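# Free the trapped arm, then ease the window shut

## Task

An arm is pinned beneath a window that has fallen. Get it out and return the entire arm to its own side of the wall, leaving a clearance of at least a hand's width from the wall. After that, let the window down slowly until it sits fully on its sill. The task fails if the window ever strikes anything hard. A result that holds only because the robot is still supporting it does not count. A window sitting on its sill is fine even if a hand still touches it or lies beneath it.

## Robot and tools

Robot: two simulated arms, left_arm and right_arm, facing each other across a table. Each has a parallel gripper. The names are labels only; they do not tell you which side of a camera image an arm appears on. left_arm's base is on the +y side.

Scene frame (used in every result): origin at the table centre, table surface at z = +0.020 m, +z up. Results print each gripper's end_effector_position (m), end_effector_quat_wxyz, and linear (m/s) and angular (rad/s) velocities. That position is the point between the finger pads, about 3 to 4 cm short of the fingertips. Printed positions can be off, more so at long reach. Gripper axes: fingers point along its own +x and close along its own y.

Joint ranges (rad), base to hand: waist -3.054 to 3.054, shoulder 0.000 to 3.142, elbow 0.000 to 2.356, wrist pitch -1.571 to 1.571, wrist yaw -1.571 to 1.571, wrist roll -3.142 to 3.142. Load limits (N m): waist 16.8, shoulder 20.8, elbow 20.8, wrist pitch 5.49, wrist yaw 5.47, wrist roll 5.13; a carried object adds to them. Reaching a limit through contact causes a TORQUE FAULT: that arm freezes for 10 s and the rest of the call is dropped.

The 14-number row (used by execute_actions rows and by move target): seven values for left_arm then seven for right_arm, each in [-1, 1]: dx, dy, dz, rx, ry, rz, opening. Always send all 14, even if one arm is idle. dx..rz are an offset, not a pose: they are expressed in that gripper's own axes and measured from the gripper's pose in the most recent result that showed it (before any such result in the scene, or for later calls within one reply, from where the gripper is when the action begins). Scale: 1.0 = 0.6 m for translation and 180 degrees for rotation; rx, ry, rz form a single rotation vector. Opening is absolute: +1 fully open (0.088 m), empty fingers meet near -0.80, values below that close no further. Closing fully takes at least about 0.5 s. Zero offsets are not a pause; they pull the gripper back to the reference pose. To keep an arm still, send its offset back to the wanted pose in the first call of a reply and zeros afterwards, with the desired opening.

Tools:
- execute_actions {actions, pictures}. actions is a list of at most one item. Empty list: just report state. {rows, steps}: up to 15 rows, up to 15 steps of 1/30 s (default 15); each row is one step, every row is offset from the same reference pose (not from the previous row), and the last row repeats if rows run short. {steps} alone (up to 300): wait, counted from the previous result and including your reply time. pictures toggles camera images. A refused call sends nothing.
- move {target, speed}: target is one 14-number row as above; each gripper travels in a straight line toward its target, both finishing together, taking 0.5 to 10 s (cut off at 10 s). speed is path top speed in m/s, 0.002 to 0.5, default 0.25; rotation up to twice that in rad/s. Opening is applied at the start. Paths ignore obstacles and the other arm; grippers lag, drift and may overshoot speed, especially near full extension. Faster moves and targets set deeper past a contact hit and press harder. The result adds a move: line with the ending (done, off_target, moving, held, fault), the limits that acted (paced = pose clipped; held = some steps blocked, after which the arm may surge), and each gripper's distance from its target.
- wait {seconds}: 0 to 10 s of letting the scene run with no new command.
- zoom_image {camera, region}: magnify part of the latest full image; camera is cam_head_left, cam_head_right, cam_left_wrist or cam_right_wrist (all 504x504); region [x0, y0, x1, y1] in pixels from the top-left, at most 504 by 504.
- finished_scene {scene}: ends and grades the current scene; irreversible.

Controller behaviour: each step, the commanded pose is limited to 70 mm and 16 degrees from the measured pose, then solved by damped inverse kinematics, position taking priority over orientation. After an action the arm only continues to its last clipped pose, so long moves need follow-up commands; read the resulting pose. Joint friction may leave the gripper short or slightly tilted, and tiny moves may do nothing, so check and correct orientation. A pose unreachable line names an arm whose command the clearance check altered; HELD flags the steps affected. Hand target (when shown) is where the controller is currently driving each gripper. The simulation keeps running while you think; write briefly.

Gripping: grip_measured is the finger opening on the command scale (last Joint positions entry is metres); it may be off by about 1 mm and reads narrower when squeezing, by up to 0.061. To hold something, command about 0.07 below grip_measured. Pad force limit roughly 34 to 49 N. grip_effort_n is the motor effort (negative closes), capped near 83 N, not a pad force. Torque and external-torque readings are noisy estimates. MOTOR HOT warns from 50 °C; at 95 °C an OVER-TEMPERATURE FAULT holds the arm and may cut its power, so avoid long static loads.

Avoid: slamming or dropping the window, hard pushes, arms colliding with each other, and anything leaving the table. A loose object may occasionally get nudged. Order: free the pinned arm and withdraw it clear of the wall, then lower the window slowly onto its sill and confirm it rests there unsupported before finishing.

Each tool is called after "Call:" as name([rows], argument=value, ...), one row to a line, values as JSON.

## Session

Call:
execute_actions(actions=[])

Scene clock: 0.00 s of 4375.00 s.
left_arm: end_effector_position=(+0.1123, +0.1866, +0.4699) grip_measured=+0.857 grip_effort_n=n/a end_effector_quat_wxyz=(+0.801, -0.019, -0.021, -0.598) end_effector_velocity=(+0.002, +0.001, -0.002) end_effector_angular_velocity=(+0.005, +0.010, +0.019) | right_arm: end_effector_position=(-0.0324, +0.1179, +0.1894) grip_measured=+0.829 grip_effort_n=n/a end_effector_quat_wxyz=(+0.665, -0.038, -0.073, +0.742) end_effector_velocity=(+0.000, -0.001, +0.005) end_effector_angular_velocity=(+0.013, -0.007, +0.005)
Joint positions: left_arm=[ 0.007  0.849  0.655  0.25   0.001 -0.006  0.081] | right_arm=[ 0.028  2.336  1.289  1.088 -0.029 -0.158  0.08 ]
Joint velocities: left_arm=[-0.002 -0.002 -0.002 -0.007 -0.022 -0.007 -0.   ] | right_arm=[-0.002 -0.007 -0.002  0.007 -0.007 -0.007  0.   ]
Joint torques (N m, as the arm reports them, + toward a larger angle): no reading
External joint torques (N m, as the arm's controller estimates them; a push from outside toward a larger angle lowers the number): no reading
Heat: left arm: hottest wrist pitch 32 °C (+0.0 °C/min); right arm: hottest wrist pitch 27 °C (+0.0 °C/min).
Hand target (left_arm): +0.112, +0.187, +0.470; +0.801, -0.019, -0.021, -0.598
Hand target (right_arm): -0.033, +0.119, +0.198; +0.664, -0.039, -0.084, +0.742

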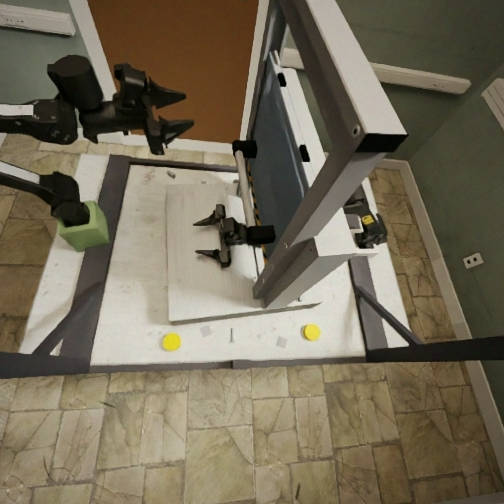

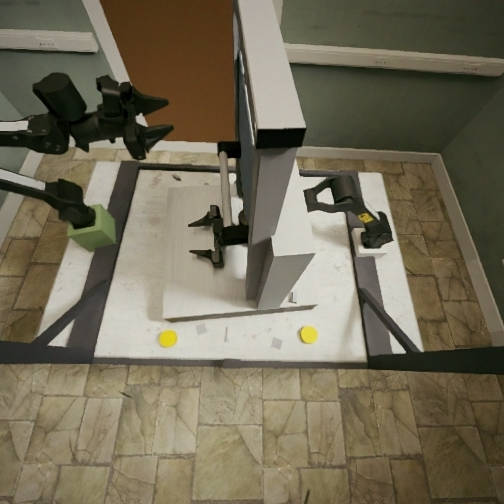

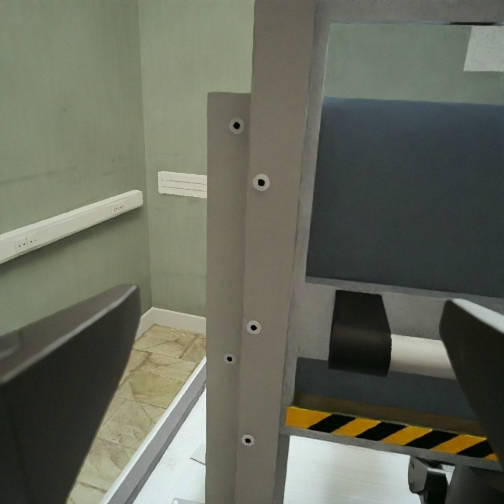

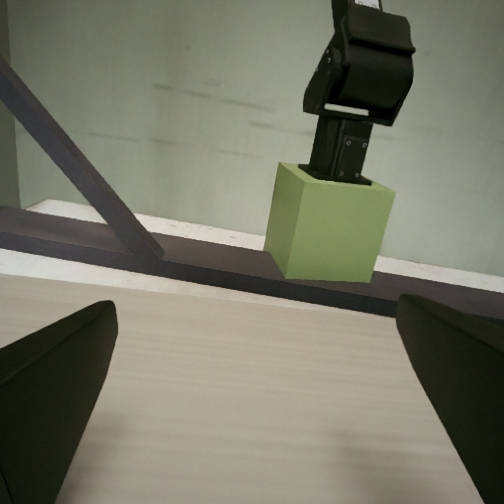

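Call:
move(target=[0.065,-0.215,-0.14,0.5,-0.044,-0.044,1,0,0,0.005,0,0,0,0.83])

Scene clock: 5.10 s of 4375.00 s.
left_arm: end_effector_position=(+0.0021, +0.1098, +0.3866) grip_measured=+1.000 grip_effort_n=16.0 end_effector_quat_wxyz=(+0.539, +0.515, -0.485, -0.458) end_effector_velocity=(+0.002, +0.000, -0.000) end_effector_angular_velocity=(+0.000, -0.020, +0.021) | right_arm: end_effector_position=(-0.0322, +0.1177, +0.1870) grip_measured=+0.829 grip_effort_n=3.5 end_effector_quat_wxyz=(+0.665, -0.038, -0.069, +0.742) end_effector_velocity=(-0.002, -0.001, -0.001) end_effector_angular_velocity=(-0.006, -0.009, +0.019)
Joint positions: left_arm=[-0.442  1.29   0.525  0.818 -0.271  1.585  0.088] | right_arm=[ 0.028  2.34   1.287  1.089 -0.028 -0.153  0.08 ]
Joint velocities: left_arm=[-0.002  0.002 -0.002  0.007 -0.022  0.022  0.   ] | right_arm=[-0.002 -0.002 -0.002 -0.007 -0.022 -0.007 -0.   ]
Joint torques (N m, as the arm reports them, + toward a larger angle): left_arm=[-0.12 -2.78  7.98  2.33 -0.13  0.05] | right_arm=[  0.09 -13.02   5.45   1.24   0.01  -0.2 ]
External joint torques (N m, as the arm's controller estimates them; a push from outside toward a larger angle lowers the number): left_arm=[-0.15  1.51  1.64  0.62 -0.13  0.11] | right_arm=[ 0.01 -2.61  0.12 -0.46  0.01 -0.21]
Heat: left arm: hottest wrist pitch 32 °C (+0.0 °C/min); right arm: hottest shoulder 31 °C (+47.1 °C/min).
Hand target (left_arm): +0.001, +0.108, +0.388; +0.538, +0.516, -0.487, -0.455
Hand target (right_arm): -0.033, +0.118, +0.192; +0.665, -0.038, -0.073, +0.742
Off the commanded pose (left_arm): 0.003 m, 1 deg.
Off the commanded pose (right_arm): 0.005 m, 0 deg.
move: done

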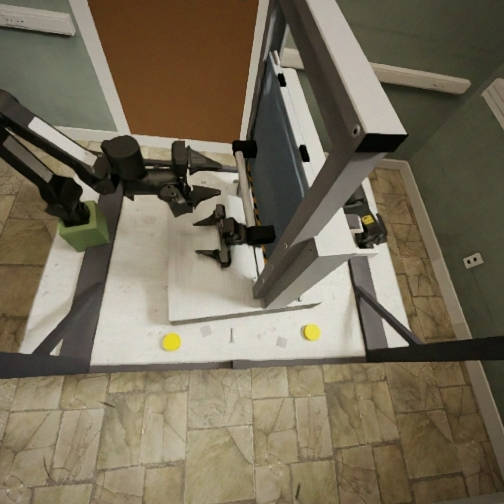

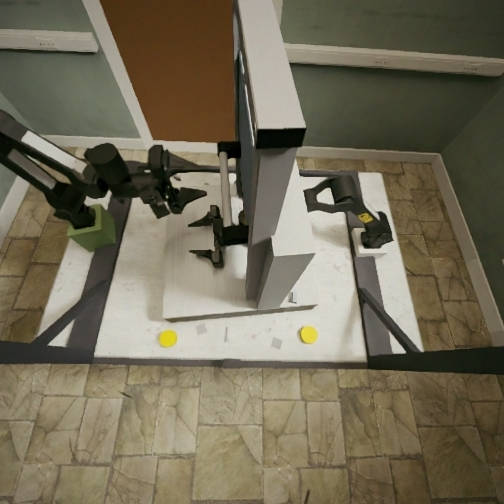

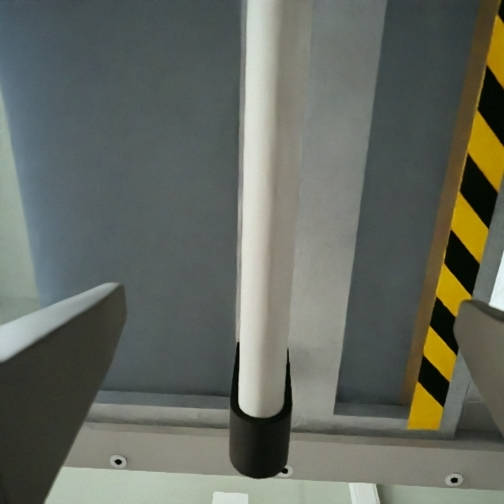

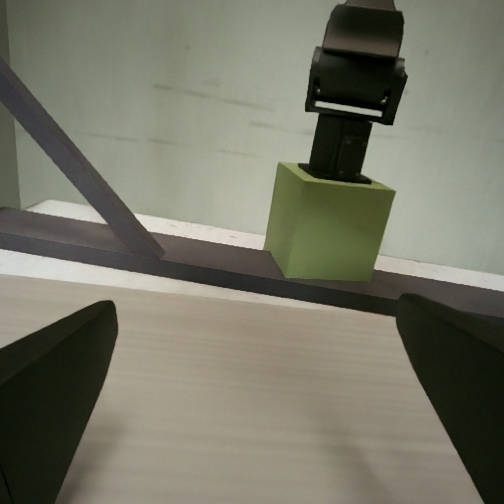

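Call:
move(target=[0.14,0,0.02,0,0,0,0.3,0,0,0.005,0,0,0,0.83], speed=0.08)

Call:
move(target=[0,0,0,0,0,0,-0.6,0,0,0.005,0,0,0,0.83])

Call:
move(target=[0.006,0.135,0,0,0,0.05,-0.6,0,0,0.008,0,0,0,0.83], speed=0.05)

Scene clock: 8.90 s of 4375.00 s.
left_arm: end_effector_position=(-0.0010, +0.0288, +0.3902) grip_measured=+0.303 grip_effort_n=-17.4 end_effector_quat_wxyz=(+0.538, +0.516, -0.486, -0.456) end_effector_velocity=(-0.000, -0.003, -0.003) end_effector_angular_velocity=(+0.018, -0.010, -0.004) | right_arm: end_effector_position=(-0.0320, +0.1177, +0.1865) grip_measured=+0.829 grip_effort_n=3.5 end_effector_quat_wxyz=(+0.666, -0.037, -0.067, +0.742) end_effector_velocity=(+0.003, -0.000, +0.002) end_effector_angular_velocity=(+0.010, -0.021, -0.011)
Joint positions: left_arm=[-0.411  1.614  0.819  0.848 -0.241  1.588  0.054] | right_arm=[ 0.028  2.341  1.287  1.089 -0.026 -0.148  0.08 ]
Joint velocities: left_arm=[ 0.002  0.007  0.012 -0.022  0.007  0.007 -0.   ] | right_arm=[-0.002 -0.002 -0.002  0.007  0.007 -0.022 -0.   ]
Joint torques (N m, as the arm reports them, + toward a larger angle): left_arm=[ 0.44 -4.75  8.44  1.95  0.15 -0.21] | right_arm=[  0.1  -12.69   5.39   1.28   0.    -0.22]
External joint torques (N m, as the arm's controller estimates them; a push from outside toward a larger angle lowers the number): left_arm=[ 0.42  1.79  2.25  0.26  0.14 -0.16] | right_arm=[ 0.1  -2.34  0.1  -0.42  0.   -0.23]
Heat: left arm: hottest wrist pitch 32 °C (+0.0 °C/min); right arm: hottest shoulder 33 °C (+40.4 °C/min).
Hand target (left_arm): -0.001, +0.025, +0.390; +0.539, +0.515, -0.485, -0.458
Hand target (right_arm): -0.033, +0.118, +0.190; +0.665, -0.038, -0.069, +0.742
Off the commanded pose (left_arm): 0.004 m, 0 deg.
Off the commanded pose (right_arm): 0.004 m, 0 deg.
move: done

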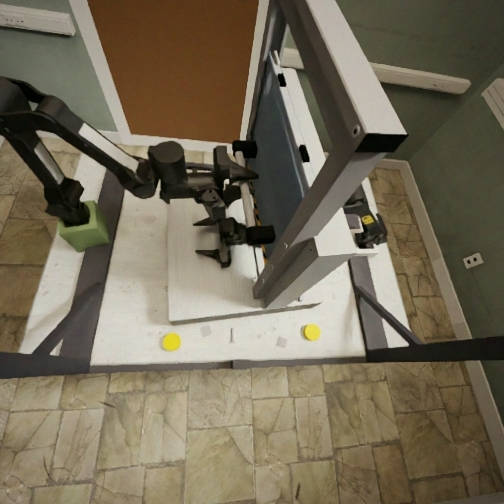

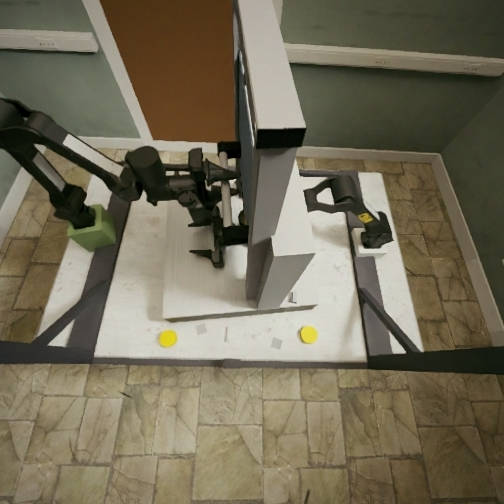

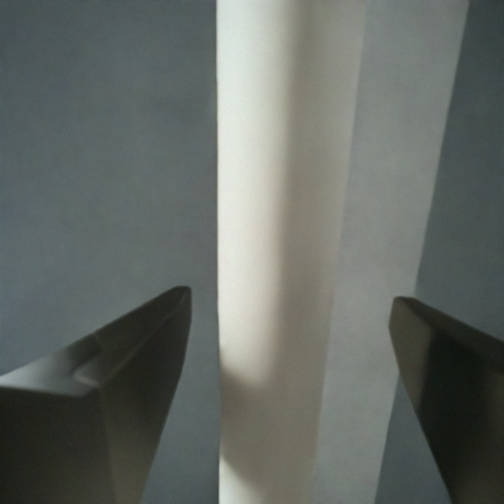

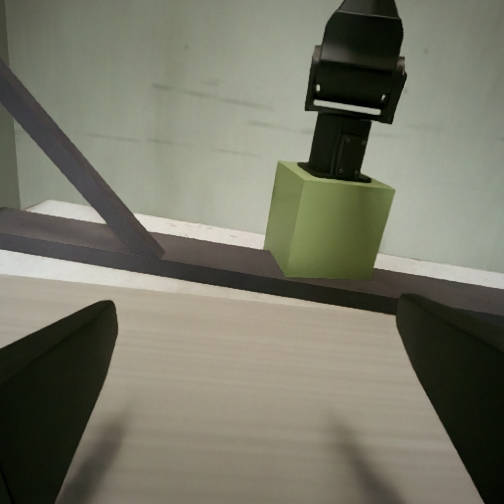

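Scene clock: 9.60 s of 4375.00 s.
left_arm: end_effector_position=(-0.0010, +0.0289, +0.3932) grip_measured=-0.489 grip_effort_n=-83.5 end_effector_quat_wxyz=(+0.542, +0.512, -0.487, -0.455) end_effector_velocity=(+0.000, +0.001, -0.002) end_effector_angular_velocity=(+0.007, +0.007, +0.004) | right_arm: end_effector_position=(-0.0317, +0.1176, +0.1859) grip_measured=+0.829 grip_effort_n=3.5 end_effector_quat_wxyz=(+0.667, -0.034, -0.064, +0.742) end_effector_velocity=(+0.003, -0.000, -0.001) end_effector_angular_velocity=(-0.008, +0.007, -0.010)
Joint positions: left_arm=[-0.411  1.612  0.821  0.856 -0.241  1.584  0.015] | right_arm=[ 0.028  2.342  1.286  1.09  -0.024 -0.139  0.08 ]
Joint velocities: left_arm=[-0.002 -0.002 -0.002 -0.007 -0.007 -0.007 -0.   ] | right_arm=[-0.002 -0.002 -0.002 -0.007  0.007  0.007 -0.   ]
Joint torques (N m, as the arm reports them, + toward a larger angle): left_arm=[ 0.13 -5.54  6.6   1.56  0.02  0.05] | right_arm=[  0.09 -12.7    5.38   1.21  -0.03  -0.35]
External joint torques (N m, as the arm's controller estimates them; a push from outside toward a larger angle lowers the number): left_arm=[ 0.16  1.02  0.35 -0.15  0.01  0.11] | right_arm=[ 0.09 -2.25  0.03 -0.5  -0.04 -0.36]
Heat: left arm: hottest wrist pitch 32 °C (+0.0 °C/min); right arm: hottest shoulder 34 °C (+43.8 °C/min).
Hand target (left_arm): -0.001, +0.029, +0.390; +0.538, +0.516, -0.486, -0.456
Hand target (right_arm): -0.032, +0.118, +0.189; +0.666, -0.037, -0.067, +0.742
Off the commanded pose (left_arm): 0.003 m, 1 deg.
Off the commanded pose (right_arm): 0.004 m, 1 deg.
move: done

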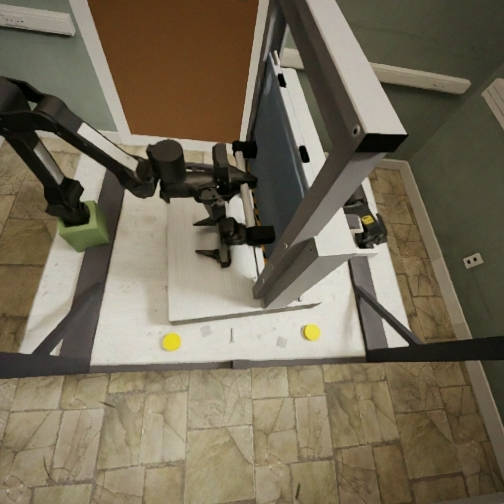

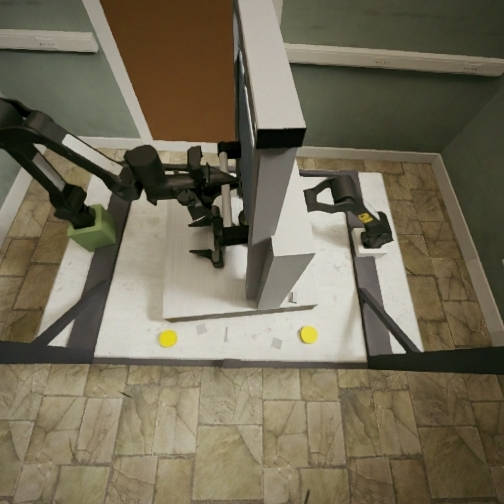

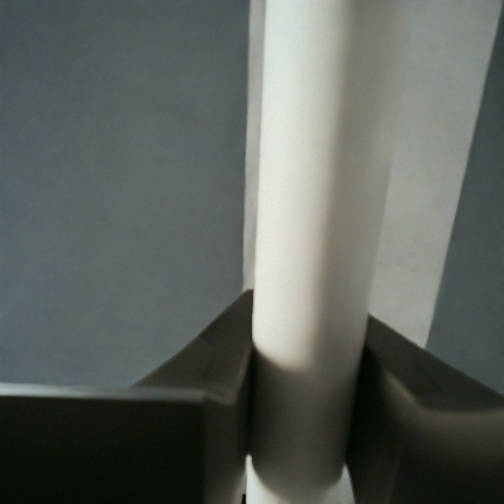

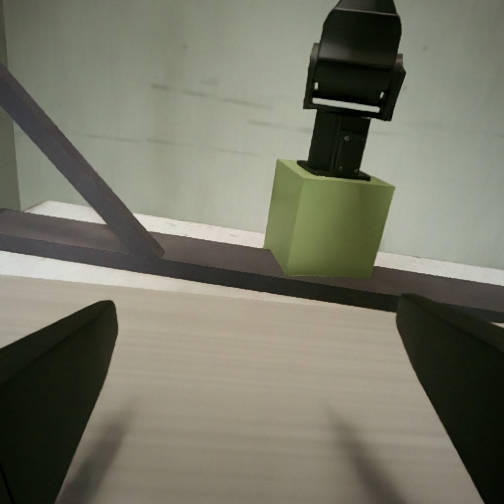

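Scene clock: 11.47 s of 4375.00 s.
left_arm: end_effector_position=(-0.0010, +0.0292, +0.4067) grip_measured=-0.489 grip_effort_n=-83.5 end_effector_quat_wxyz=(+0.539, +0.515, -0.487, -0.455) end_effector_velocity=(-0.002, -0.000, +0.001) end_effector_angular_velocity=(+0.002, +0.007, -0.010) | right_arm: end_effector_position=(-0.0315, +0.1175, +0.1826) grip_measured=+0.829 grip_effort_n=3.5 end_effector_quat_wxyz=(+0.667, -0.037, -0.057, +0.742) end_effector_velocity=(+0.000, -0.000, +0.002) end_effector_angular_velocity=(-0.002, -0.008, +0.005)
Joint positions: left_arm=[-0.411  1.58   0.854  0.783 -0.241  1.591  0.015] | right_arm=[ 0.028  2.343  1.285  1.08  -0.023 -0.134  0.08 ]
Joint velocities: left_arm=[-0.002 -0.002  0.002 -0.007  0.007 -0.007 -0.   ] | right_arm=[-0.002 -0.007 -0.002 -0.007 -0.007 -0.007 -0.   ]
Joint torques (N m, as the arm reports them, + toward a larger angle): left_arm=[  0.03 -11.05  16.37   4.6    0.11   0.92] | right_arm=[  0.11 -13.36   5.43   1.69   0.    -0.22]
External joint torques (N m, as the arm's controller estimates them; a push from outside toward a larger angle lowers the number): left_arm=[ 0.04 -4.66 10.02  2.92  0.1   0.98] | right_arm=[ 0.1  -2.84  0.06 -0.03  0.01 -0.24]
Heat: left arm: hottest wrist pitch 33 °C (+5.2 °C/min); right arm: hottest shoulder 35 °C (+41.9 °C/min).
Hand target (left_arm): -0.001, +0.036, +0.473; +0.577, +0.472, -0.525, -0.411
Hand target (right_arm): -0.032, +0.117, +0.191; +0.667, -0.034, -0.063, +0.742
Off the commanded pose (left_arm): 0.068 m, 9 deg.
Off the commanded pose (right_arm): 0.008 m, 1 deg.
move: off_target (left_arm)

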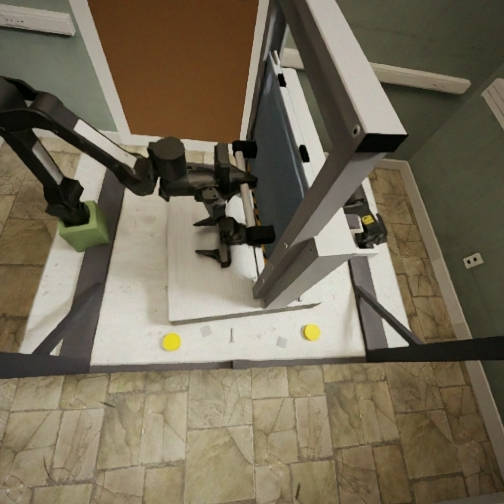

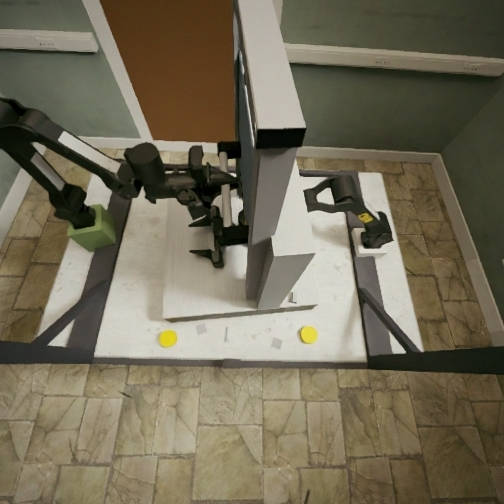

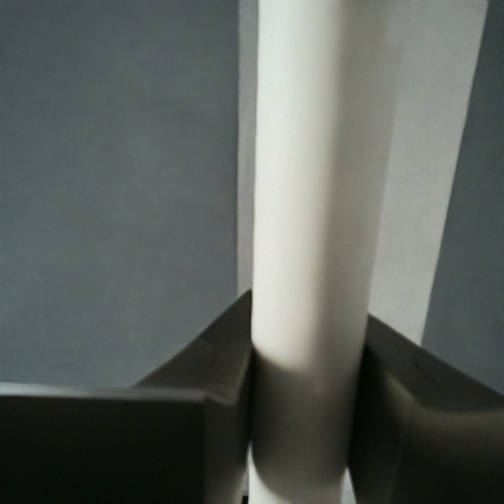

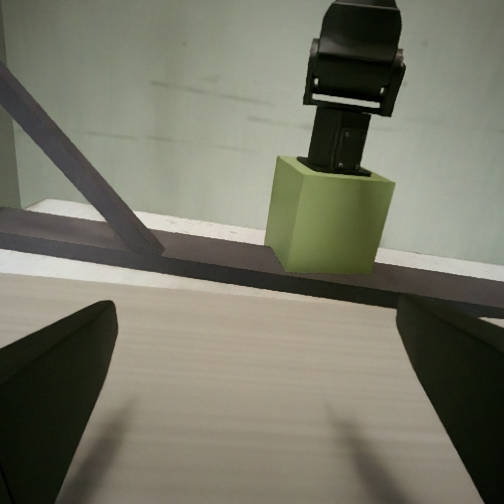

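More wrist bias needed.

Call:
execute_actions([
  {"rows":[[0.012,0.115,0,0,0,0.08,-0.6,0,0,0.01,0,0,0,0.83]]},
], pictures=false)

Call:
execute_actions([
  {"rows":[[0.01,0.09,0,0,0,0.05,-0.6,0,0,0.02,0.04,0,0,0.83]]},
])

Scene clock: 13.53 s of 4375.00 s.
left_arm: end_effector_position=(-0.0008, +0.0286, +0.4279) grip_measured=-0.488 grip_effort_n=-83.5 end_effector_quat_wxyz=(+0.566, +0.486, -0.518, -0.419) end_effector_velocity=(-0.000, +0.000, -0.002) end_effector_angular_velocity=(-0.008, +0.009, +0.003) | right_arm: end_effector_position=(-0.0315, +0.1176, +0.1809) grip_measured=+0.829 grip_effort_n=3.5 end_effector_quat_wxyz=(+0.667, -0.041, -0.053, +0.742) end_effector_velocity=(-0.002, -0.001, +0.002) end_effector_angular_velocity=(+0.007, +0.008, +0.020)
Joint positions: left_arm=[-0.41   1.605  0.855  0.934 -0.239  1.624  0.015] | right_arm=[ 0.028  2.341  1.285  1.066 -0.023 -0.134  0.08 ]
Joint velocities: left_arm=[-0.002  0.007 -0.007  0.022 -0.007 -0.007 -0.   ] | right_arm=[-0.002 -0.002 -0.002  0.007 -0.022  0.007 -0.   ]
Joint torques (N m, as the arm reports them, + toward a larger angle): left_arm=[ 0.44 -7.76 15.6   4.9   0.48  0.79] | right_arm=[  0.14 -13.31   5.42   1.71   0.08  -0.02]
External joint torques (N m, as the arm's controller estimates them; a push from outside toward a larger angle lowers the number): left_arm=[ 0.43 -1.25  9.33  3.26  0.45  0.85] | right_arm=[ 0.14 -2.81  0.04 -0.02  0.08 -0.03]
Heat: left arm: hottest wrist pitch 35 °C (+13.3 °C/min); right arm: hottest shoulder 37 °C (+44.3 °C/min).
Hand target (left_arm): -0.001, +0.030, +0.475; +0.591, +0.451, -0.548, -0.383
Hand target (right_arm): -0.032, +0.117, +0.189; +0.667, -0.037, -0.057, +0.742
Off the commanded pose (left_arm): 0.048 m, 7 deg.
Off the commanded pose (right_arm): 0.008 m, 1 deg.
Steps of this call (steps 1 to 47: nothing new was sent; steps 48 to 62: all 15 steps of this action). Readings (end_effector_position):
48: left_arm (-0.0010, +0.0294, +0.4092) | right_arm (-0.0315, +0.1175, +0.1819)
49: left_arm (-0.0009, +0.0293, +0.4125) | right_arm (-0.0315, +0.1176, +0.1814)
51: left_arm (-0.0009, +0.0289, +0.4175) | right_arm (-0.0315, +0.1176, +0.1815)
55: left_arm (-0.0008, +0.0292, +0.4266) | right_arm (-0.0315, +0.1176, +0.1810)
62: the state above

Scene clock: 14.03 s of 4375.00 s.
left_arm: end_effector_position=(-0.0007, +0.0294, +0.4327) grip_measured=-0.488 grip_effort_n=-83.5 end_effector_quat_wxyz=(+0.570, +0.481, -0.524, -0.411) end_effector_velocity=(-0.000, -0.000, +0.003) end_effector_angular_velocity=(-0.003, +0.009, +0.003) | right_arm: end_effector_position=(-0.0320, +0.1174, +0.1839) grip_measured=+0.829 grip_effort_n=3.5 end_effector_quat_wxyz=(+0.668, -0.007, -0.005, +0.744) end_effector_velocity=(+0.000, -0.000, -0.004) end_effector_angular_velocity=(-0.024, +0.020, +0.005)
Joint positions: left_arm=[-0.41   1.607  0.855  0.962 -0.239  1.633  0.015] | right_arm=[ 0.029  2.324  1.285  1.035 -0.023 -0.018  0.08 ]
Joint velocities: left_arm=[-0.002 -0.002  0.007 -0.007 -0.007 -0.007  0.   ] | right_arm=[-0.002 -0.002 -0.002 -0.022 -0.007  0.022 -0.   ]
Joint torques (N m, as the arm reports them, + toward a larger angle): left_arm=[ 0.05 -8.61 13.98  5.24  0.32  0.87] | right_arm=[  0.26 -13.33   5.6    1.82   0.14   0.25]
External joint torques (N m, as the arm's controller estimates them; a push from outside toward a larger angle lowers the number): left_arm=[ 0.04 -2.09  7.72  3.62  0.3   0.92] | right_arm=[ 0.28 -2.82  0.12  0.07  0.14  0.24]
Heat: left arm: hottest wrist pitch 35 °C (+12.8 °C/min); right arm: hottest shoulder 37 °C (+42.8 °C/min).
Hand target (left_arm): -0.002, +0.036, +0.481; +0.597, +0.445, -0.554, -0.373
Hand target (right_arm): -0.033, +0.117, +0.193; +0.668, +0.001, -0.007, +0.744
Off the commanded pose (left_arm): 0.049 m, 8 deg.
Off the commanded pose (right_arm): 0.009 m, 1 deg.
Steps of this call (steps 1 to 15: all 15 steps of this action). Readings (end_effector_position):
1: left_arm (-0.0008, +0.0286, +0.4283) | right_arm (-0.0315, +0.1176, +0.1810)
2: left_arm (-0.0007, +0.0288, +0.4293) | right_arm (-0.0315, +0.1175, +0.1808)
4: left_arm (-0.0007, +0.0290, +0.4303) | right_arm (-0.0315, +0.1175, +0.1812)
8: left_arm (-0.0007, +0.0294, +0.4324) | right_arm (-0.0318, +0.1174, +0.1838)
15: the state above

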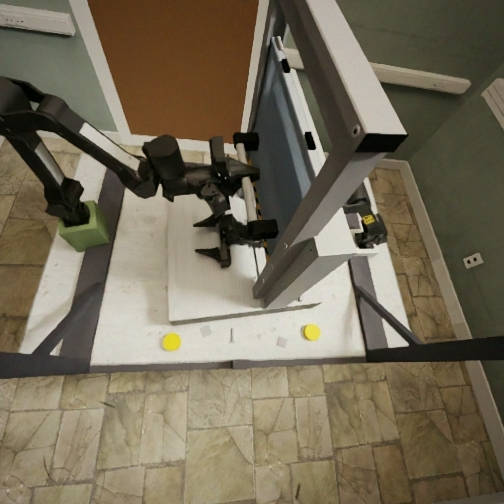

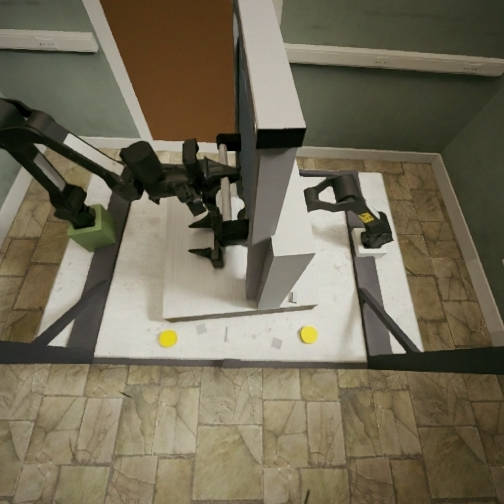

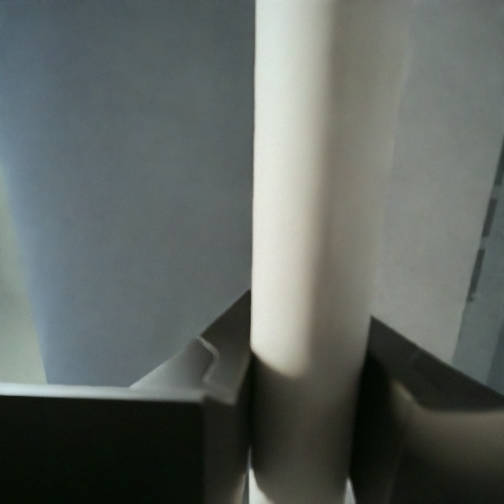

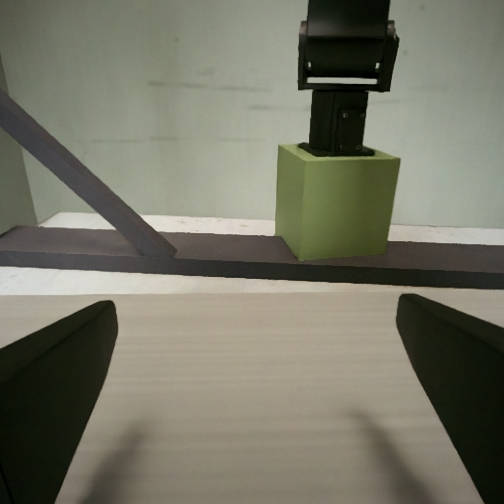

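Call:
execute_actions([
  {"rows":[[0.01,0.07,0,0,0,0.037,-0.6,-0.06,0,0.01,0,-0.005,0,0.3]]},
], pictures=false)

Call:
execute_actions([
  {"rows":[[0.01,0.07,0,0,0,0.037,-0.6,-0.1,0,0.01,0,-0.005,0,0.3]]},
], pictures=false)

Call:
execute_actions([
  {"rows":[[0.01,0.07,0,0,0,0.037,-0.6,-0.1,0,0.01,0,-0.005,0,0.3]]},
])

Scene clock: 16.90 s of 4375.00 s.
left_arm: end_effector_position=(-0.0006, +0.0291, +0.4322) grip_measured=-0.488 grip_effort_n=-83.5 end_effector_quat_wxyz=(+0.570, +0.481, -0.524, -0.411) end_effector_velocity=(+0.000, +0.000, -0.002) end_effector_angular_velocity=(+0.005, +0.022, +0.000) | right_arm: end_effector_position=(-0.0292, +0.0845, +0.1843) grip_measured=+0.315 grip_effort_n=-17.9 end_effector_quat_wxyz=(+0.668, -0.005, -0.006, +0.744) end_effector_velocity=(-0.002, -0.010, +0.002) end_effector_angular_velocity=(+0.002, +0.007, +0.010)
Joint positions: left_arm=[-0.41   1.609  0.855  0.963 -0.239  1.634  0.015] | right_arm=[ 0.029  2.241  1.115  1.127 -0.023 -0.015  0.054]
Joint velocities: left_arm=[-0.002 -0.002 -0.002 -0.007 -0.007 -0.022  0.   ] | right_arm=[ 0.002 -0.027 -0.046  0.022 -0.007  0.007 -0.005]
Joint torques (N m, as the arm reports them, + toward a larger angle): left_arm=[ 0.05 -8.41 12.94  5.07  0.26  0.84] | right_arm=[ -0.15 -12.58   4.42   2.18  -0.05  -0.13]
External joint torques (N m, as the arm's controller estimates them; a push from outside toward a larger angle lowers the number): left_arm=[ 0.08 -1.83  6.68  3.44  0.23  0.9 ] | right_arm=[-0.17 -2.9  -0.71  0.45 -0.05 -0.14]
Heat: left arm: hottest wrist pitch 38 °C (+21.3 °C/min); right arm: hottest shoulder 39 °C (+42.6 °C/min).
Hand target (left_arm): -0.001, +0.035, +0.474; +0.593, +0.450, -0.550, -0.377
Hand target (right_arm): -0.028, +0.082, +0.190; +0.668, -0.002, -0.011, +0.744
Off the commanded pose (left_arm): 0.043 m, 7 deg.
Off the commanded pose (right_arm): 0.007 m, 1 deg.
Steps of this call (steps 1 to 71: nothing new was sent; steps 72 to 86: all 15 steps of this action). Readings (end_effector_position):
72: left_arm (-0.0007, +0.0293, +0.4326) | right_arm (-0.0317, +0.1145, +0.1840)
73: left_arm (-0.0007, +0.0292, +0.4325) | right_arm (-0.0313, +0.1091, +0.1841)
75: left_arm (-0.0007, +0.0292, +0.4324) | right_arm (-0.0305, +0.0996, +0.1838)
79: left_arm (-0.0006, +0.0291, +0.4322) | right_arm (-0.0296, +0.0898, +0.1841)
86: the state above

Scene clock: 17.40 s of 4375.00 s.
left_arm: end_effector_position=(-0.0007, +0.0290, +0.4322) grip_measured=-0.488 grip_effort_n=-83.5 end_effector_quat_wxyz=(+0.570, +0.481, -0.524, -0.410) end_effector_velocity=(-0.000, +0.001, -0.002) end_effector_angular_velocity=(+0.007, +0.011, +0.013) | right_arm: end_effector_position=(-0.0244, +0.0288, +0.1863) grip_measured=+0.303 grip_effort_n=-17.9 end_effector_quat_wxyz=(+0.668, -0.002, -0.008, +0.744) end_effector_velocity=(+0.002, -0.018, -0.002) end_effector_angular_velocity=(-0.021, -0.009, +0.005)
Joint positions: left_arm=[-0.41   1.61   0.855  0.965 -0.239  1.634  0.015] | right_arm=[ 0.029  2.109  0.85   1.267 -0.023 -0.015  0.054]
Joint velocities: left_arm=[-0.007 -0.002 -0.002 -0.007 -0.022 -0.007 -0.   ] | right_arm=[-0.002 -0.051 -0.081  0.007 -0.007 -0.007 -0.   ]
Joint torques (N m, as the arm reports them, + toward a larger angle): left_arm=[ 0.04 -8.31 12.94  5.07  0.25  0.85] | right_arm=[ -0.15 -10.78   3.92   2.05  -0.09  -0.01]
External joint torques (N m, as the arm's controller estimates them; a push from outside toward a larger angle lowers the number): left_arm=[ 0.06 -1.8   6.73  3.45  0.23  0.91] | right_arm=[-0.15 -2.55 -0.62  0.35 -0.09 -0.02]
Heat: left arm: hottest wrist pitch 39 °C (+24.1 °C/min); right arm: hottest shoulder 39 °C (+41.4 °C/min).
Hand target (left_arm): -0.001, +0.034, +0.474; +0.593, +0.451, -0.550, -0.377
Hand target (right_arm): -0.023, +0.025, +0.191; +0.668, +0.001, -0.011, +0.744
Off the commanded pose (left_arm): 0.042 m, 7 deg.
Off the commanded pose (right_arm): 0.006 m, 1 deg.
Steps of this call (steps 1 to 15: all 15 steps of this action). Readings (end_effector_position):
1: left_arm (-0.0006, +0.0291, +0.4323) | right_arm (-0.0288, +0.0800, +0.1850)
2: left_arm (-0.0007, +0.0291, +0.4322) | right_arm (-0.0280, +0.0714, +0.1850)
4: left_arm (-0.0007, +0.0291, +0.4322) | right_arm (-0.0267, +0.0557, +0.1840)
8: left_arm (-0.0007, +0.0290, +0.4321) | right_arm (-0.0252, +0.0383, +0.1843)
15: the state above

Scene clock: 17.90 s of 4375.00 s.
left_arm: end_effector_position=(-0.0007, +0.0290, +0.4322) grip_measured=-0.488 grip_effort_n=-83.5 end_effector_quat_wxyz=(+0.571, +0.481, -0.524, -0.410) end_effector_velocity=(-0.000, -0.000, -0.004) end_effector_angular_velocity=(+0.013, -0.007, +0.006) | right_arm: end_effector_position=(-0.0194, -0.0272, +0.1888) grip_measured=+0.303 grip_effort_n=-17.9 end_effector_quat_wxyz=(+0.668, +0.001, -0.011, +0.744) end_effector_velocity=(+0.001, -0.016, -0.002) end_effector_angular_velocity=(-0.016, -0.009, +0.005)
Joint positions: left_arm=[-0.41   1.61   0.855  0.966 -0.239  1.634  0.015] | right_arm=[ 0.028  1.983  0.604  1.394 -0.023 -0.015  0.054]
Joint velocities: left_arm=[-0.002  0.002 -0.002 -0.007 -0.007  0.007  0.   ] | right_arm=[-0.002 -0.042 -0.066  0.007 -0.007 -0.007 -0.   ]
Joint torques (N m, as the arm reports them, + toward a larger angle): left_arm=[ 0.04 -8.31 12.94  5.08  0.25  0.85] | right_arm=[-0.25 -8.87  3.45  2.22 -0.11 -0.02]
External joint torques (N m, as the arm's controller estimates them; a push from outside toward a larger angle lowers the number): left_arm=[ 0.08 -1.88  6.78  3.49  0.22  0.91] | right_arm=[-0.25 -2.04 -0.52  0.52 -0.11 -0.03]
Heat: left arm: hottest wrist pitch 39 °C (+23.5 °C/min); right arm: hottest shoulder 39 °C (+40.2 °C/min).
Hand target (left_arm): -0.001, +0.034, +0.474; +0.593, +0.450, -0.551, -0.377
Hand target (right_arm): -0.018, -0.031, +0.192; +0.668, +0.004, -0.013, +0.744
Off the commanded pose (left_arm): 0.042 m, 7 deg.
Off the commanded pose (right_arm): 0.005 m, 0 deg.
Steps of this call (steps 1 to 15: all 15 steps of this action). Readings (end_effector_position):
1: left_arm (-0.0007, +0.0290, +0.4322) | right_arm (-0.0240, +0.0238, +0.1870)
2: left_arm (-0.0007, +0.0290, +0.4322) | right_arm (-0.0232, +0.0151, +0.1873)
4: left_arm (-0.0007, +0.0290, +0.4322) | right_arm (-0.0218, -0.0014, +0.1865)
8: left_arm (-0.0007, +0.0290, +0.4322) | right_arm (-0.0204, -0.0184, +0.1866)
15: the state above

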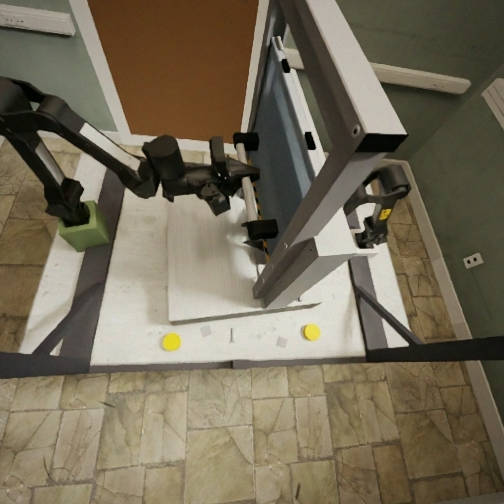

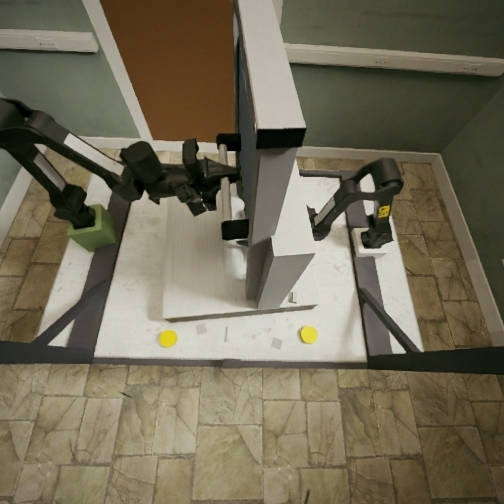

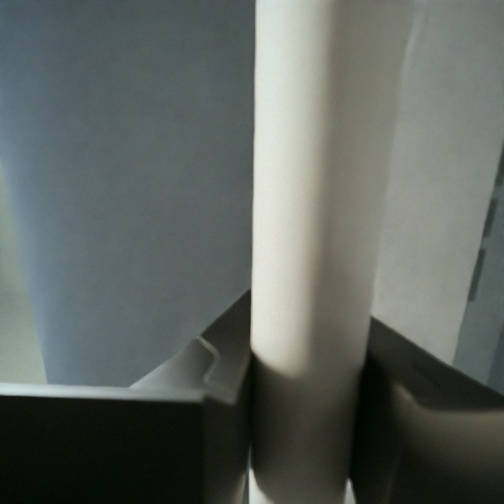

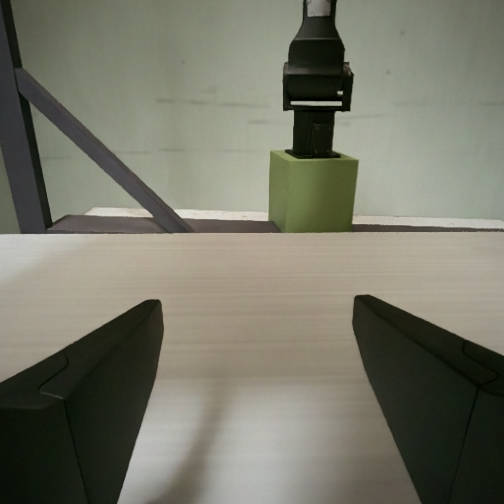

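Call:
execute_actions([
  {"rows":[[0.01,0.07,0,0,0,0.037,-0.6,-0.1,0,0.02,0,0.03,0,0.3]]},
], pictures=false)

Call:
execute_actions([
  {"rows":[[0.01,0.07,0,0,0,0.037,-0.6,-0.1,0,0.04,0,0.06,0,0.3]]},
], pictures=false)

Call:
execute_actions([
  {"rows":[[0.01,0.07,0,0,0,0.037,-0.6,-0.12,0,0.1,0,0.08,0,0.3]]},
], pictures=false)

Call:
execute_actions([
  {"rows":[[0.01,0.07,0,0,0,0.037,-0.6,-0.14,0,0.02,0,0.1,0,0.3]]},
], pictures=false)

Call:
move(target=[-0.062,-0.318,0.004,0,0,-0.035,-0.6,-0.06,0,-0.05,0,0,0,0.3], speed=0.022)

Scene clock: 22.17 s of 4375.00 s.
left_arm: end_effector_position=(-0.0007, +0.0290, +0.4324) grip_measured=-0.488 grip_effort_n=-83.5 end_effector_quat_wxyz=(+0.571, +0.481, -0.524, -0.410) end_effector_velocity=(+0.000, +0.001, +0.004) end_effector_angular_velocity=(-0.013, +0.010, +0.003) | right_arm: end_effector_position=(-0.0147, -0.0831, +0.1997) grip_measured=+0.303 grip_effort_n=-17.9 end_effector_quat_wxyz=(+0.667, -0.032, +0.020, +0.744) end_effector_velocity=(+0.001, -0.016, +0.006) end_effector_angular_velocity=(-0.024, -0.024, +0.006)
Joint positions: left_arm=[-0.41   1.611  0.855  0.967 -0.239  1.634  0.015] | right_arm=[ 0.028  1.688  0.396  1.219 -0.023 -0.015  0.054]
Joint velocities: left_arm=[-0.002 -0.002  0.002  0.007 -0.007 -0.007 -0.   ] | right_arm=[-0.002 -0.115 -0.046 -0.095 -0.007 -0.022 -0.   ]
Joint torques (N m, as the arm reports them, + toward a larger angle): left_arm=[ 0.04 -8.31 12.92  5.07  0.25  0.85] | right_arm=[-0.14 -6.95  3.96  1.81 -0.04 -0.1 ]
External joint torques (N m, as the arm's controller estimates them; a push from outside toward a larger angle lowers the number): left_arm=[ 0.04 -1.85  6.74  3.47  0.23  0.9 ] | right_arm=[-0.14 -1.71 -0.48  0.08 -0.04 -0.1 ]
Heat: left arm: hottest wrist pitch 43 °C (+29.8 °C/min); right arm: hottest shoulder 39 °C (+32.5 °C/min).
Hand target (left_arm): -0.001, +0.034, +0.474; +0.594, +0.450, -0.551, -0.376
Hand target (right_arm): -0.014, -0.087, +0.201; +0.668, -0.034, +0.021, +0.743
Off the commanded pose (left_arm): 0.042 m, 7 deg.
Off the commanded pose (right_arm): 0.004 m, 0 deg.
Steps of this call (steps 1 to 90: nothing new was sent; then 0.77 s passed at rest; steps 91 to 105: all 15 steps of this action). Readings (end_effector_position):
91: left_arm (-0.0007, +0.0290, +0.4322) | right_arm (-0.0189, -0.0335, +0.1888)
92: left_arm (-0.0007, +0.0290, +0.4322) | right_arm (-0.0182, -0.0419, +0.1879)
94: left_arm (-0.0007, +0.0290, +0.4323) | right_arm (-0.0167, -0.0590, +0.1911)
98: left_arm (-0.0007, +0.0290, +0.4323) | right_arm (-0.0154, -0.0746, +0.1982)
105: the state above

Scene clock: 22.67 s of 4375.00 s.
left_arm: end_effector_position=(-0.0007, +0.0290, +0.4324) grip_measured=-0.488 grip_effort_n=-83.5 end_effector_quat_wxyz=(+0.571, +0.481, -0.524, -0.410) end_effector_velocity=(+0.002, +0.001, +0.001) end_effector_angular_velocity=(-0.009, +0.027, +0.015) | right_arm: end_effector_position=(-0.0098, -0.1407, +0.2218) grip_measured=+0.303 grip_effort_n=-17.9 end_effector_quat_wxyz=(+0.662, -0.093, +0.078, +0.739) end_effector_velocity=(+0.005, -0.011, +0.021) end_effector_angular_velocity=(-0.183, -0.014, -0.026)
Joint positions: left_arm=[-0.41   1.611  0.855  0.968 -0.239  1.634  0.015] | right_arm=[ 0.028  1.158  0.329  0.586 -0.023 -0.015  0.054]
Joint velocities: left_arm=[-0.002 -0.002 -0.002  0.007 -0.022 -0.022 -0.   ] | right_arm=[-0.002 -0.247  0.164 -0.593  0.022  0.007 -0.   ]
Joint torques (N m, as the arm reports them, + toward a larger angle): left_arm=[ 0.04 -8.3  12.92  5.08  0.25  0.85] | right_arm=[-0.03 -4.2   7.23  1.78  0.09 -0.12]
External joint torques (N m, as the arm's controller estimates them; a push from outside toward a larger angle lowers the number): left_arm=[ 0.02 -1.74  6.68  3.46  0.23  0.9 ] | right_arm=[ 0.   -0.99  1.04  0.05  0.08 -0.13]
Heat: left arm: hottest wrist pitch 44 °C (+31.8 °C/min); right arm: hottest shoulder 39 °C (+31.8 °C/min).
Hand target (left_arm): -0.001, +0.034, +0.474; +0.594, +0.450, -0.551, -0.376
Hand target (right_arm): -0.009, -0.141, +0.229; +0.663, -0.099, +0.081, +0.738
Off the commanded pose (left_arm): 0.042 m, 7 deg.
Off the commanded pose (right_arm): 0.006 m, 1 deg.
Steps of this call (steps 1 to 15: all 15 steps of this action). Readings (end_effector_position):
1: left_arm (-0.0007, +0.0289, +0.4322) | right_arm (-0.0143, -0.0879, +0.1998)
2: left_arm (-0.0007, +0.0289, +0.4323) | right_arm (-0.0136, -0.0962, +0.2003)
4: left_arm (-0.0007, +0.0289, +0.4323) | right_arm (-0.0122, -0.1121, +0.2103)
8: left_arm (-0.0007, +0.0290, +0.4324) | right_arm (-0.0109, -0.1279, +0.2249)
15: the state above

Scene clock: 23.17 s of 4375.00 s.
left_arm: end_effector_position=(-0.0007, +0.0289, +0.4325) grip_measured=-0.488 grip_effort_n=-83.5 end_effector_quat_wxyz=(+0.571, +0.481, -0.524, -0.410) end_effector_velocity=(+0.002, -0.000, -0.003) end_effector_angular_velocity=(+0.017, +0.010, +0.018) | right_arm: end_effector_position=(-0.0052, -0.1935, +0.2939) grip_measured=+0.303 grip_effort_n=-17.9 end_effector_quat_wxyz=(+0.651, -0.161, +0.141, +0.728) end_effector_velocity=(+0.004, -0.023, +0.021) end_effector_angular_velocity=(-0.396, -0.043, -0.006)
Joint positions: left_arm=[-0.41   1.612  0.855  0.969 -0.239  1.634  0.015] | right_arm=[ 0.028  0.787  0.648 -0.292 -0.023 -0.015  0.054]
Joint velocities: left_arm=[-0.002 -0.002  0.002 -0.022 -0.022 -0.007 -0.   ] | right_arm=[-0.002  0.115  0.427 -0.711  0.007 -0.007 -0.   ]
Joint torques (N m, as the arm reports them, + toward a larger angle): left_arm=[ 0.04 -8.3  12.89  5.09  0.25  0.85] | right_arm=[ 0.13 -1.02  7.92  1.66  0.17 -0.11]
External joint torques (N m, as the arm's controller estimates them; a push from outside toward a larger angle lowers the number): left_arm=[ 0.03 -1.79  6.68  3.49  0.23  0.9 ] | right_arm=[ 0.13  0.6   1.17  0.05  0.17 -0.12]
Heat: left arm: hottest wrist pitch 44 °C (+31.1 °C/min); right arm: hottest shoulder 39 °C (+31.1 °C/min).
Hand target (left_arm): -0.001, +0.034, +0.474; +0.594, +0.450, -0.551, -0.376
Hand target (right_arm): -0.005, -0.196, +0.298; +0.648, -0.181, +0.157, +0.723
Off the commanded pose (left_arm): 0.042 m, 7 deg.
Off the commanded pose (right_arm): 0.004 m, 4 deg.
Steps of this call (steps 1 to 15: all 15 steps of this action). Readings (end_effector_position):
1: left_arm (-0.0007, +0.0289, +0.4323) | right_arm (-0.0095, -0.1442, +0.2240)
2: left_arm (-0.0007, +0.0289, +0.4323) | right_arm (-0.0089, -0.1504, +0.2265)
4: left_arm (-0.0007, +0.0289, +0.4324) | right_arm (-0.0080, -0.1618, +0.2428)
8: left_arm (-0.0007, +0.0289, +0.4325) | right_arm (-0.0065, -0.1788, +0.2792)
15: the state above

Scene clock: 23.67 s of 4375.00 s.
left_arm: end_effector_position=(-0.0007, +0.0289, +0.4324) grip_measured=-0.488 grip_effort_n=-83.5 end_effector_quat_wxyz=(+0.571, +0.480, -0.525, -0.410) end_effector_velocity=(-0.000, -0.000, -0.005) end_effector_angular_velocity=(+0.021, +0.006, +0.003) | right_arm: end_effector_position=(+0.0006, -0.2614, +0.3360) grip_measured=+0.303 grip_effort_n=-17.9 end_effector_quat_wxyz=(+0.623, -0.262, +0.237, +0.698) end_effector_velocity=(+0.001, -0.021, -0.010) end_effector_angular_velocity=(-0.270, -0.024, +0.008)
Joint positions: left_arm=[-0.41   1.612  0.855  0.97  -0.239  1.634  0.015] | right_arm=[ 0.028  0.772  1.043 -0.993 -0.023 -0.015  0.054]
Joint velocities: left_arm=[-0.002 -0.002 -0.002 -0.022 -0.007 -0.007 -0.   ] | right_arm=[-0.002  0.129  0.173 -0.315 -0.007 -0.007 -0.   ]
Joint torques (N m, as the arm reports them, + toward a larger angle): left_arm=[ 0.03 -8.3  12.89  5.11  0.25  0.85] | right_arm=[-0.25 -0.51  7.52  1.46  0.13 -0.26]
External joint torques (N m, as the arm's controller estimates them; a push from outside toward a larger angle lowers the number): left_arm=[ 0.03 -1.83  6.71  3.51  0.23  0.9 ] | right_arm=[-0.25  0.4   1.35 -0.04  0.14 -0.27]
Heat: left arm: hottest wrist pitch 44 °C (+30.4 °C/min); right arm: hottest shoulder 39 °C (+30.4 °C/min).
Hand target (left_arm): -0.001, +0.034, +0.474; +0.594, +0.450, -0.551, -0.376
Hand target (right_arm): +0.002, -0.264, +0.340; +0.622, -0.271, +0.241, +0.694
Off the commanded pose (left_arm): 0.042 m, 7 deg.
Off the commanded pose (right_arm): 0.005 m, 1 deg.
Steps of this call (steps 1 to 15: all 15 steps of this action). Readings (end_effector_position):
1: left_arm (-0.0007, +0.0289, +0.4325) | right_arm (-0.0047, -0.1993, +0.2947)
2: left_arm (-0.0007, +0.0290, +0.4325) | right_arm (-0.0039, -0.2086, +0.2935)
4: left_arm (-0.0007, +0.0289, +0.4324) | right_arm (-0.0025, -0.2254, +0.3039)
8: left_arm (-0.0007, +0.0289, +0.4324) | right_arm (-0.0006, -0.2480, +0.3333)
15: the state above

Scene clock: 33.07 s of 4375.00 s.
left_arm: end_effector_position=(-0.0012, +0.0236, +0.2364) grip_measured=-0.494 grip_effort_n=-83.5 end_effector_quat_wxyz=(+0.538, +0.515, -0.489, -0.455) end_effector_velocity=(+0.002, +0.001, -0.001) end_effector_angular_velocity=(+0.007, +0.008, +0.019) | right_arm: end_effector_position=(+0.0060, -0.3099, +0.3368) grip_measured=+0.303 grip_effort_n=-17.9 end_effector_quat_wxyz=(+0.621, -0.272, +0.248, +0.692) end_effector_velocity=(-0.002, -0.002, +0.001) end_effector_angular_velocity=(+0.002, +0.010, +0.014)
Joint positions: left_arm=[-0.408  2.186  0.692  1.552 -0.233  1.592  0.015] | right_arm=[ 0.012  0.641  1.067 -1.181 -0.032 -0.021  0.054]
Joint velocities: left_arm=[-0.002 -0.002 -0.002 -0.007 -0.022 -0.007 -0.   ] | right_arm=[-0.007 -0.007  0.002 -0.007 -0.022 -0.007 -0.   ]
Joint torques (N m, as the arm reports them, + toward a larger angle): left_arm=[ 0.05 -6.94  2.36  3.39 -0.35  0.18] | right_arm=[-0.34 -0.21  6.54  1.44 -0.18 -0.27]
External joint torques (N m, as the arm's controller estimates them; a push from outside toward a larger angle lowers the number): left_arm=[ 0.04  0.71 -1.03  1.71 -0.36  0.24] | right_arm=[-0.33 -0.48  0.94 -0.05 -0.16 -0.28]
Heat: left arm: hottest wrist pitch 51 °C (+34.5 °C/min); right arm: hottest shoulder 36 °C (+16.3 °C/min). Fold the left arm in close to its base before you think long.
Hand target (left_arm): +0.001, +0.026, +0.237; +0.541, +0.517, -0.489, -0.449
Hand target (right_arm): +0.006, -0.311, +0.340; +0.620, -0.270, +0.244, +0.695
Off the commanded pose (left_arm): 0.003 m, 2 deg.
Off the commanded pose (right_arm): 0.003 m, 1 deg.
MOTOR HOT: a motor of the left arm reached 50 °C. Now the hottest motor of the left arm, joint 4 (wrist pitch), reports 51 °C. The temperature limit of the motors' drives, at which the controller stops that arm, is 95 °C. To cool a motor, set the load down, stop pushing, or move to a pose that needs little force.
joint sent to its limit (left arm) — the command would take joint 4 (wrist pitch) past its upper limit, so that joint was sent only as far as its limit.
move: done

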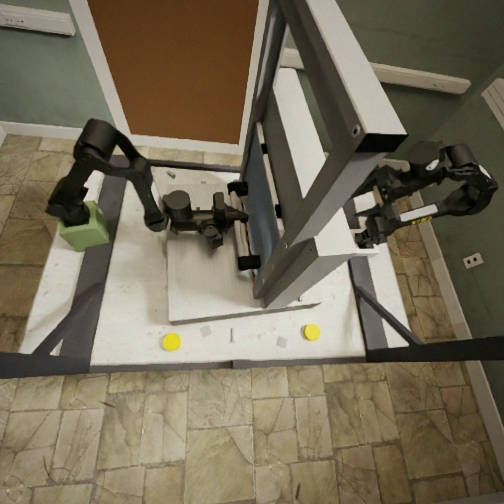

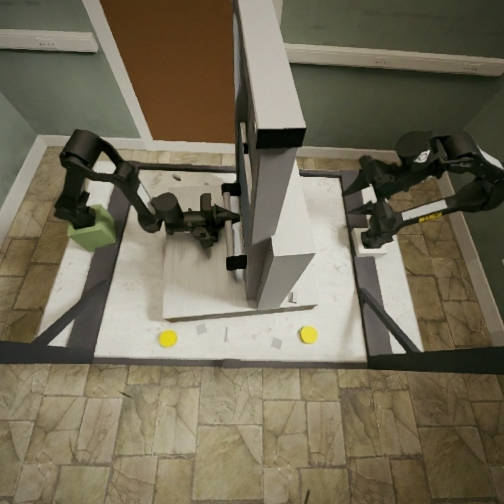

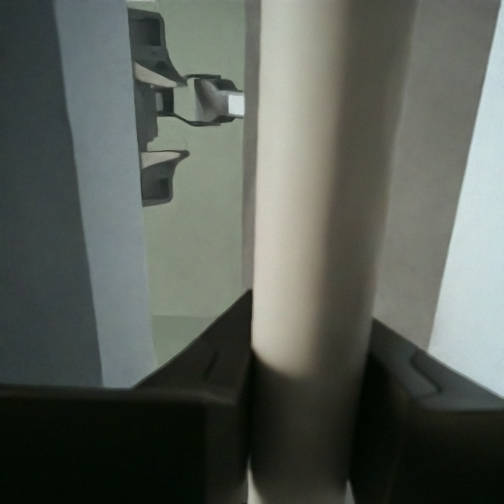

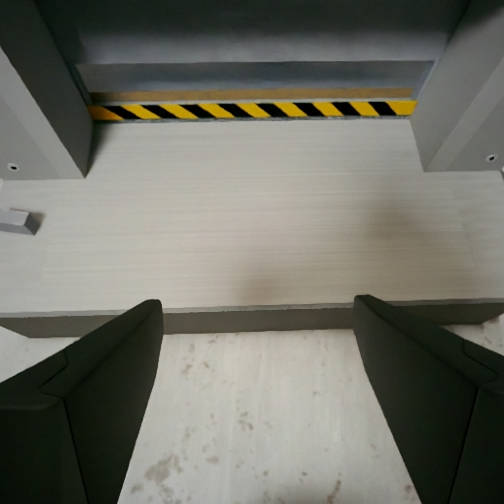

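Call:
finished_scene(scene=2)

The scene is finished: the task was done.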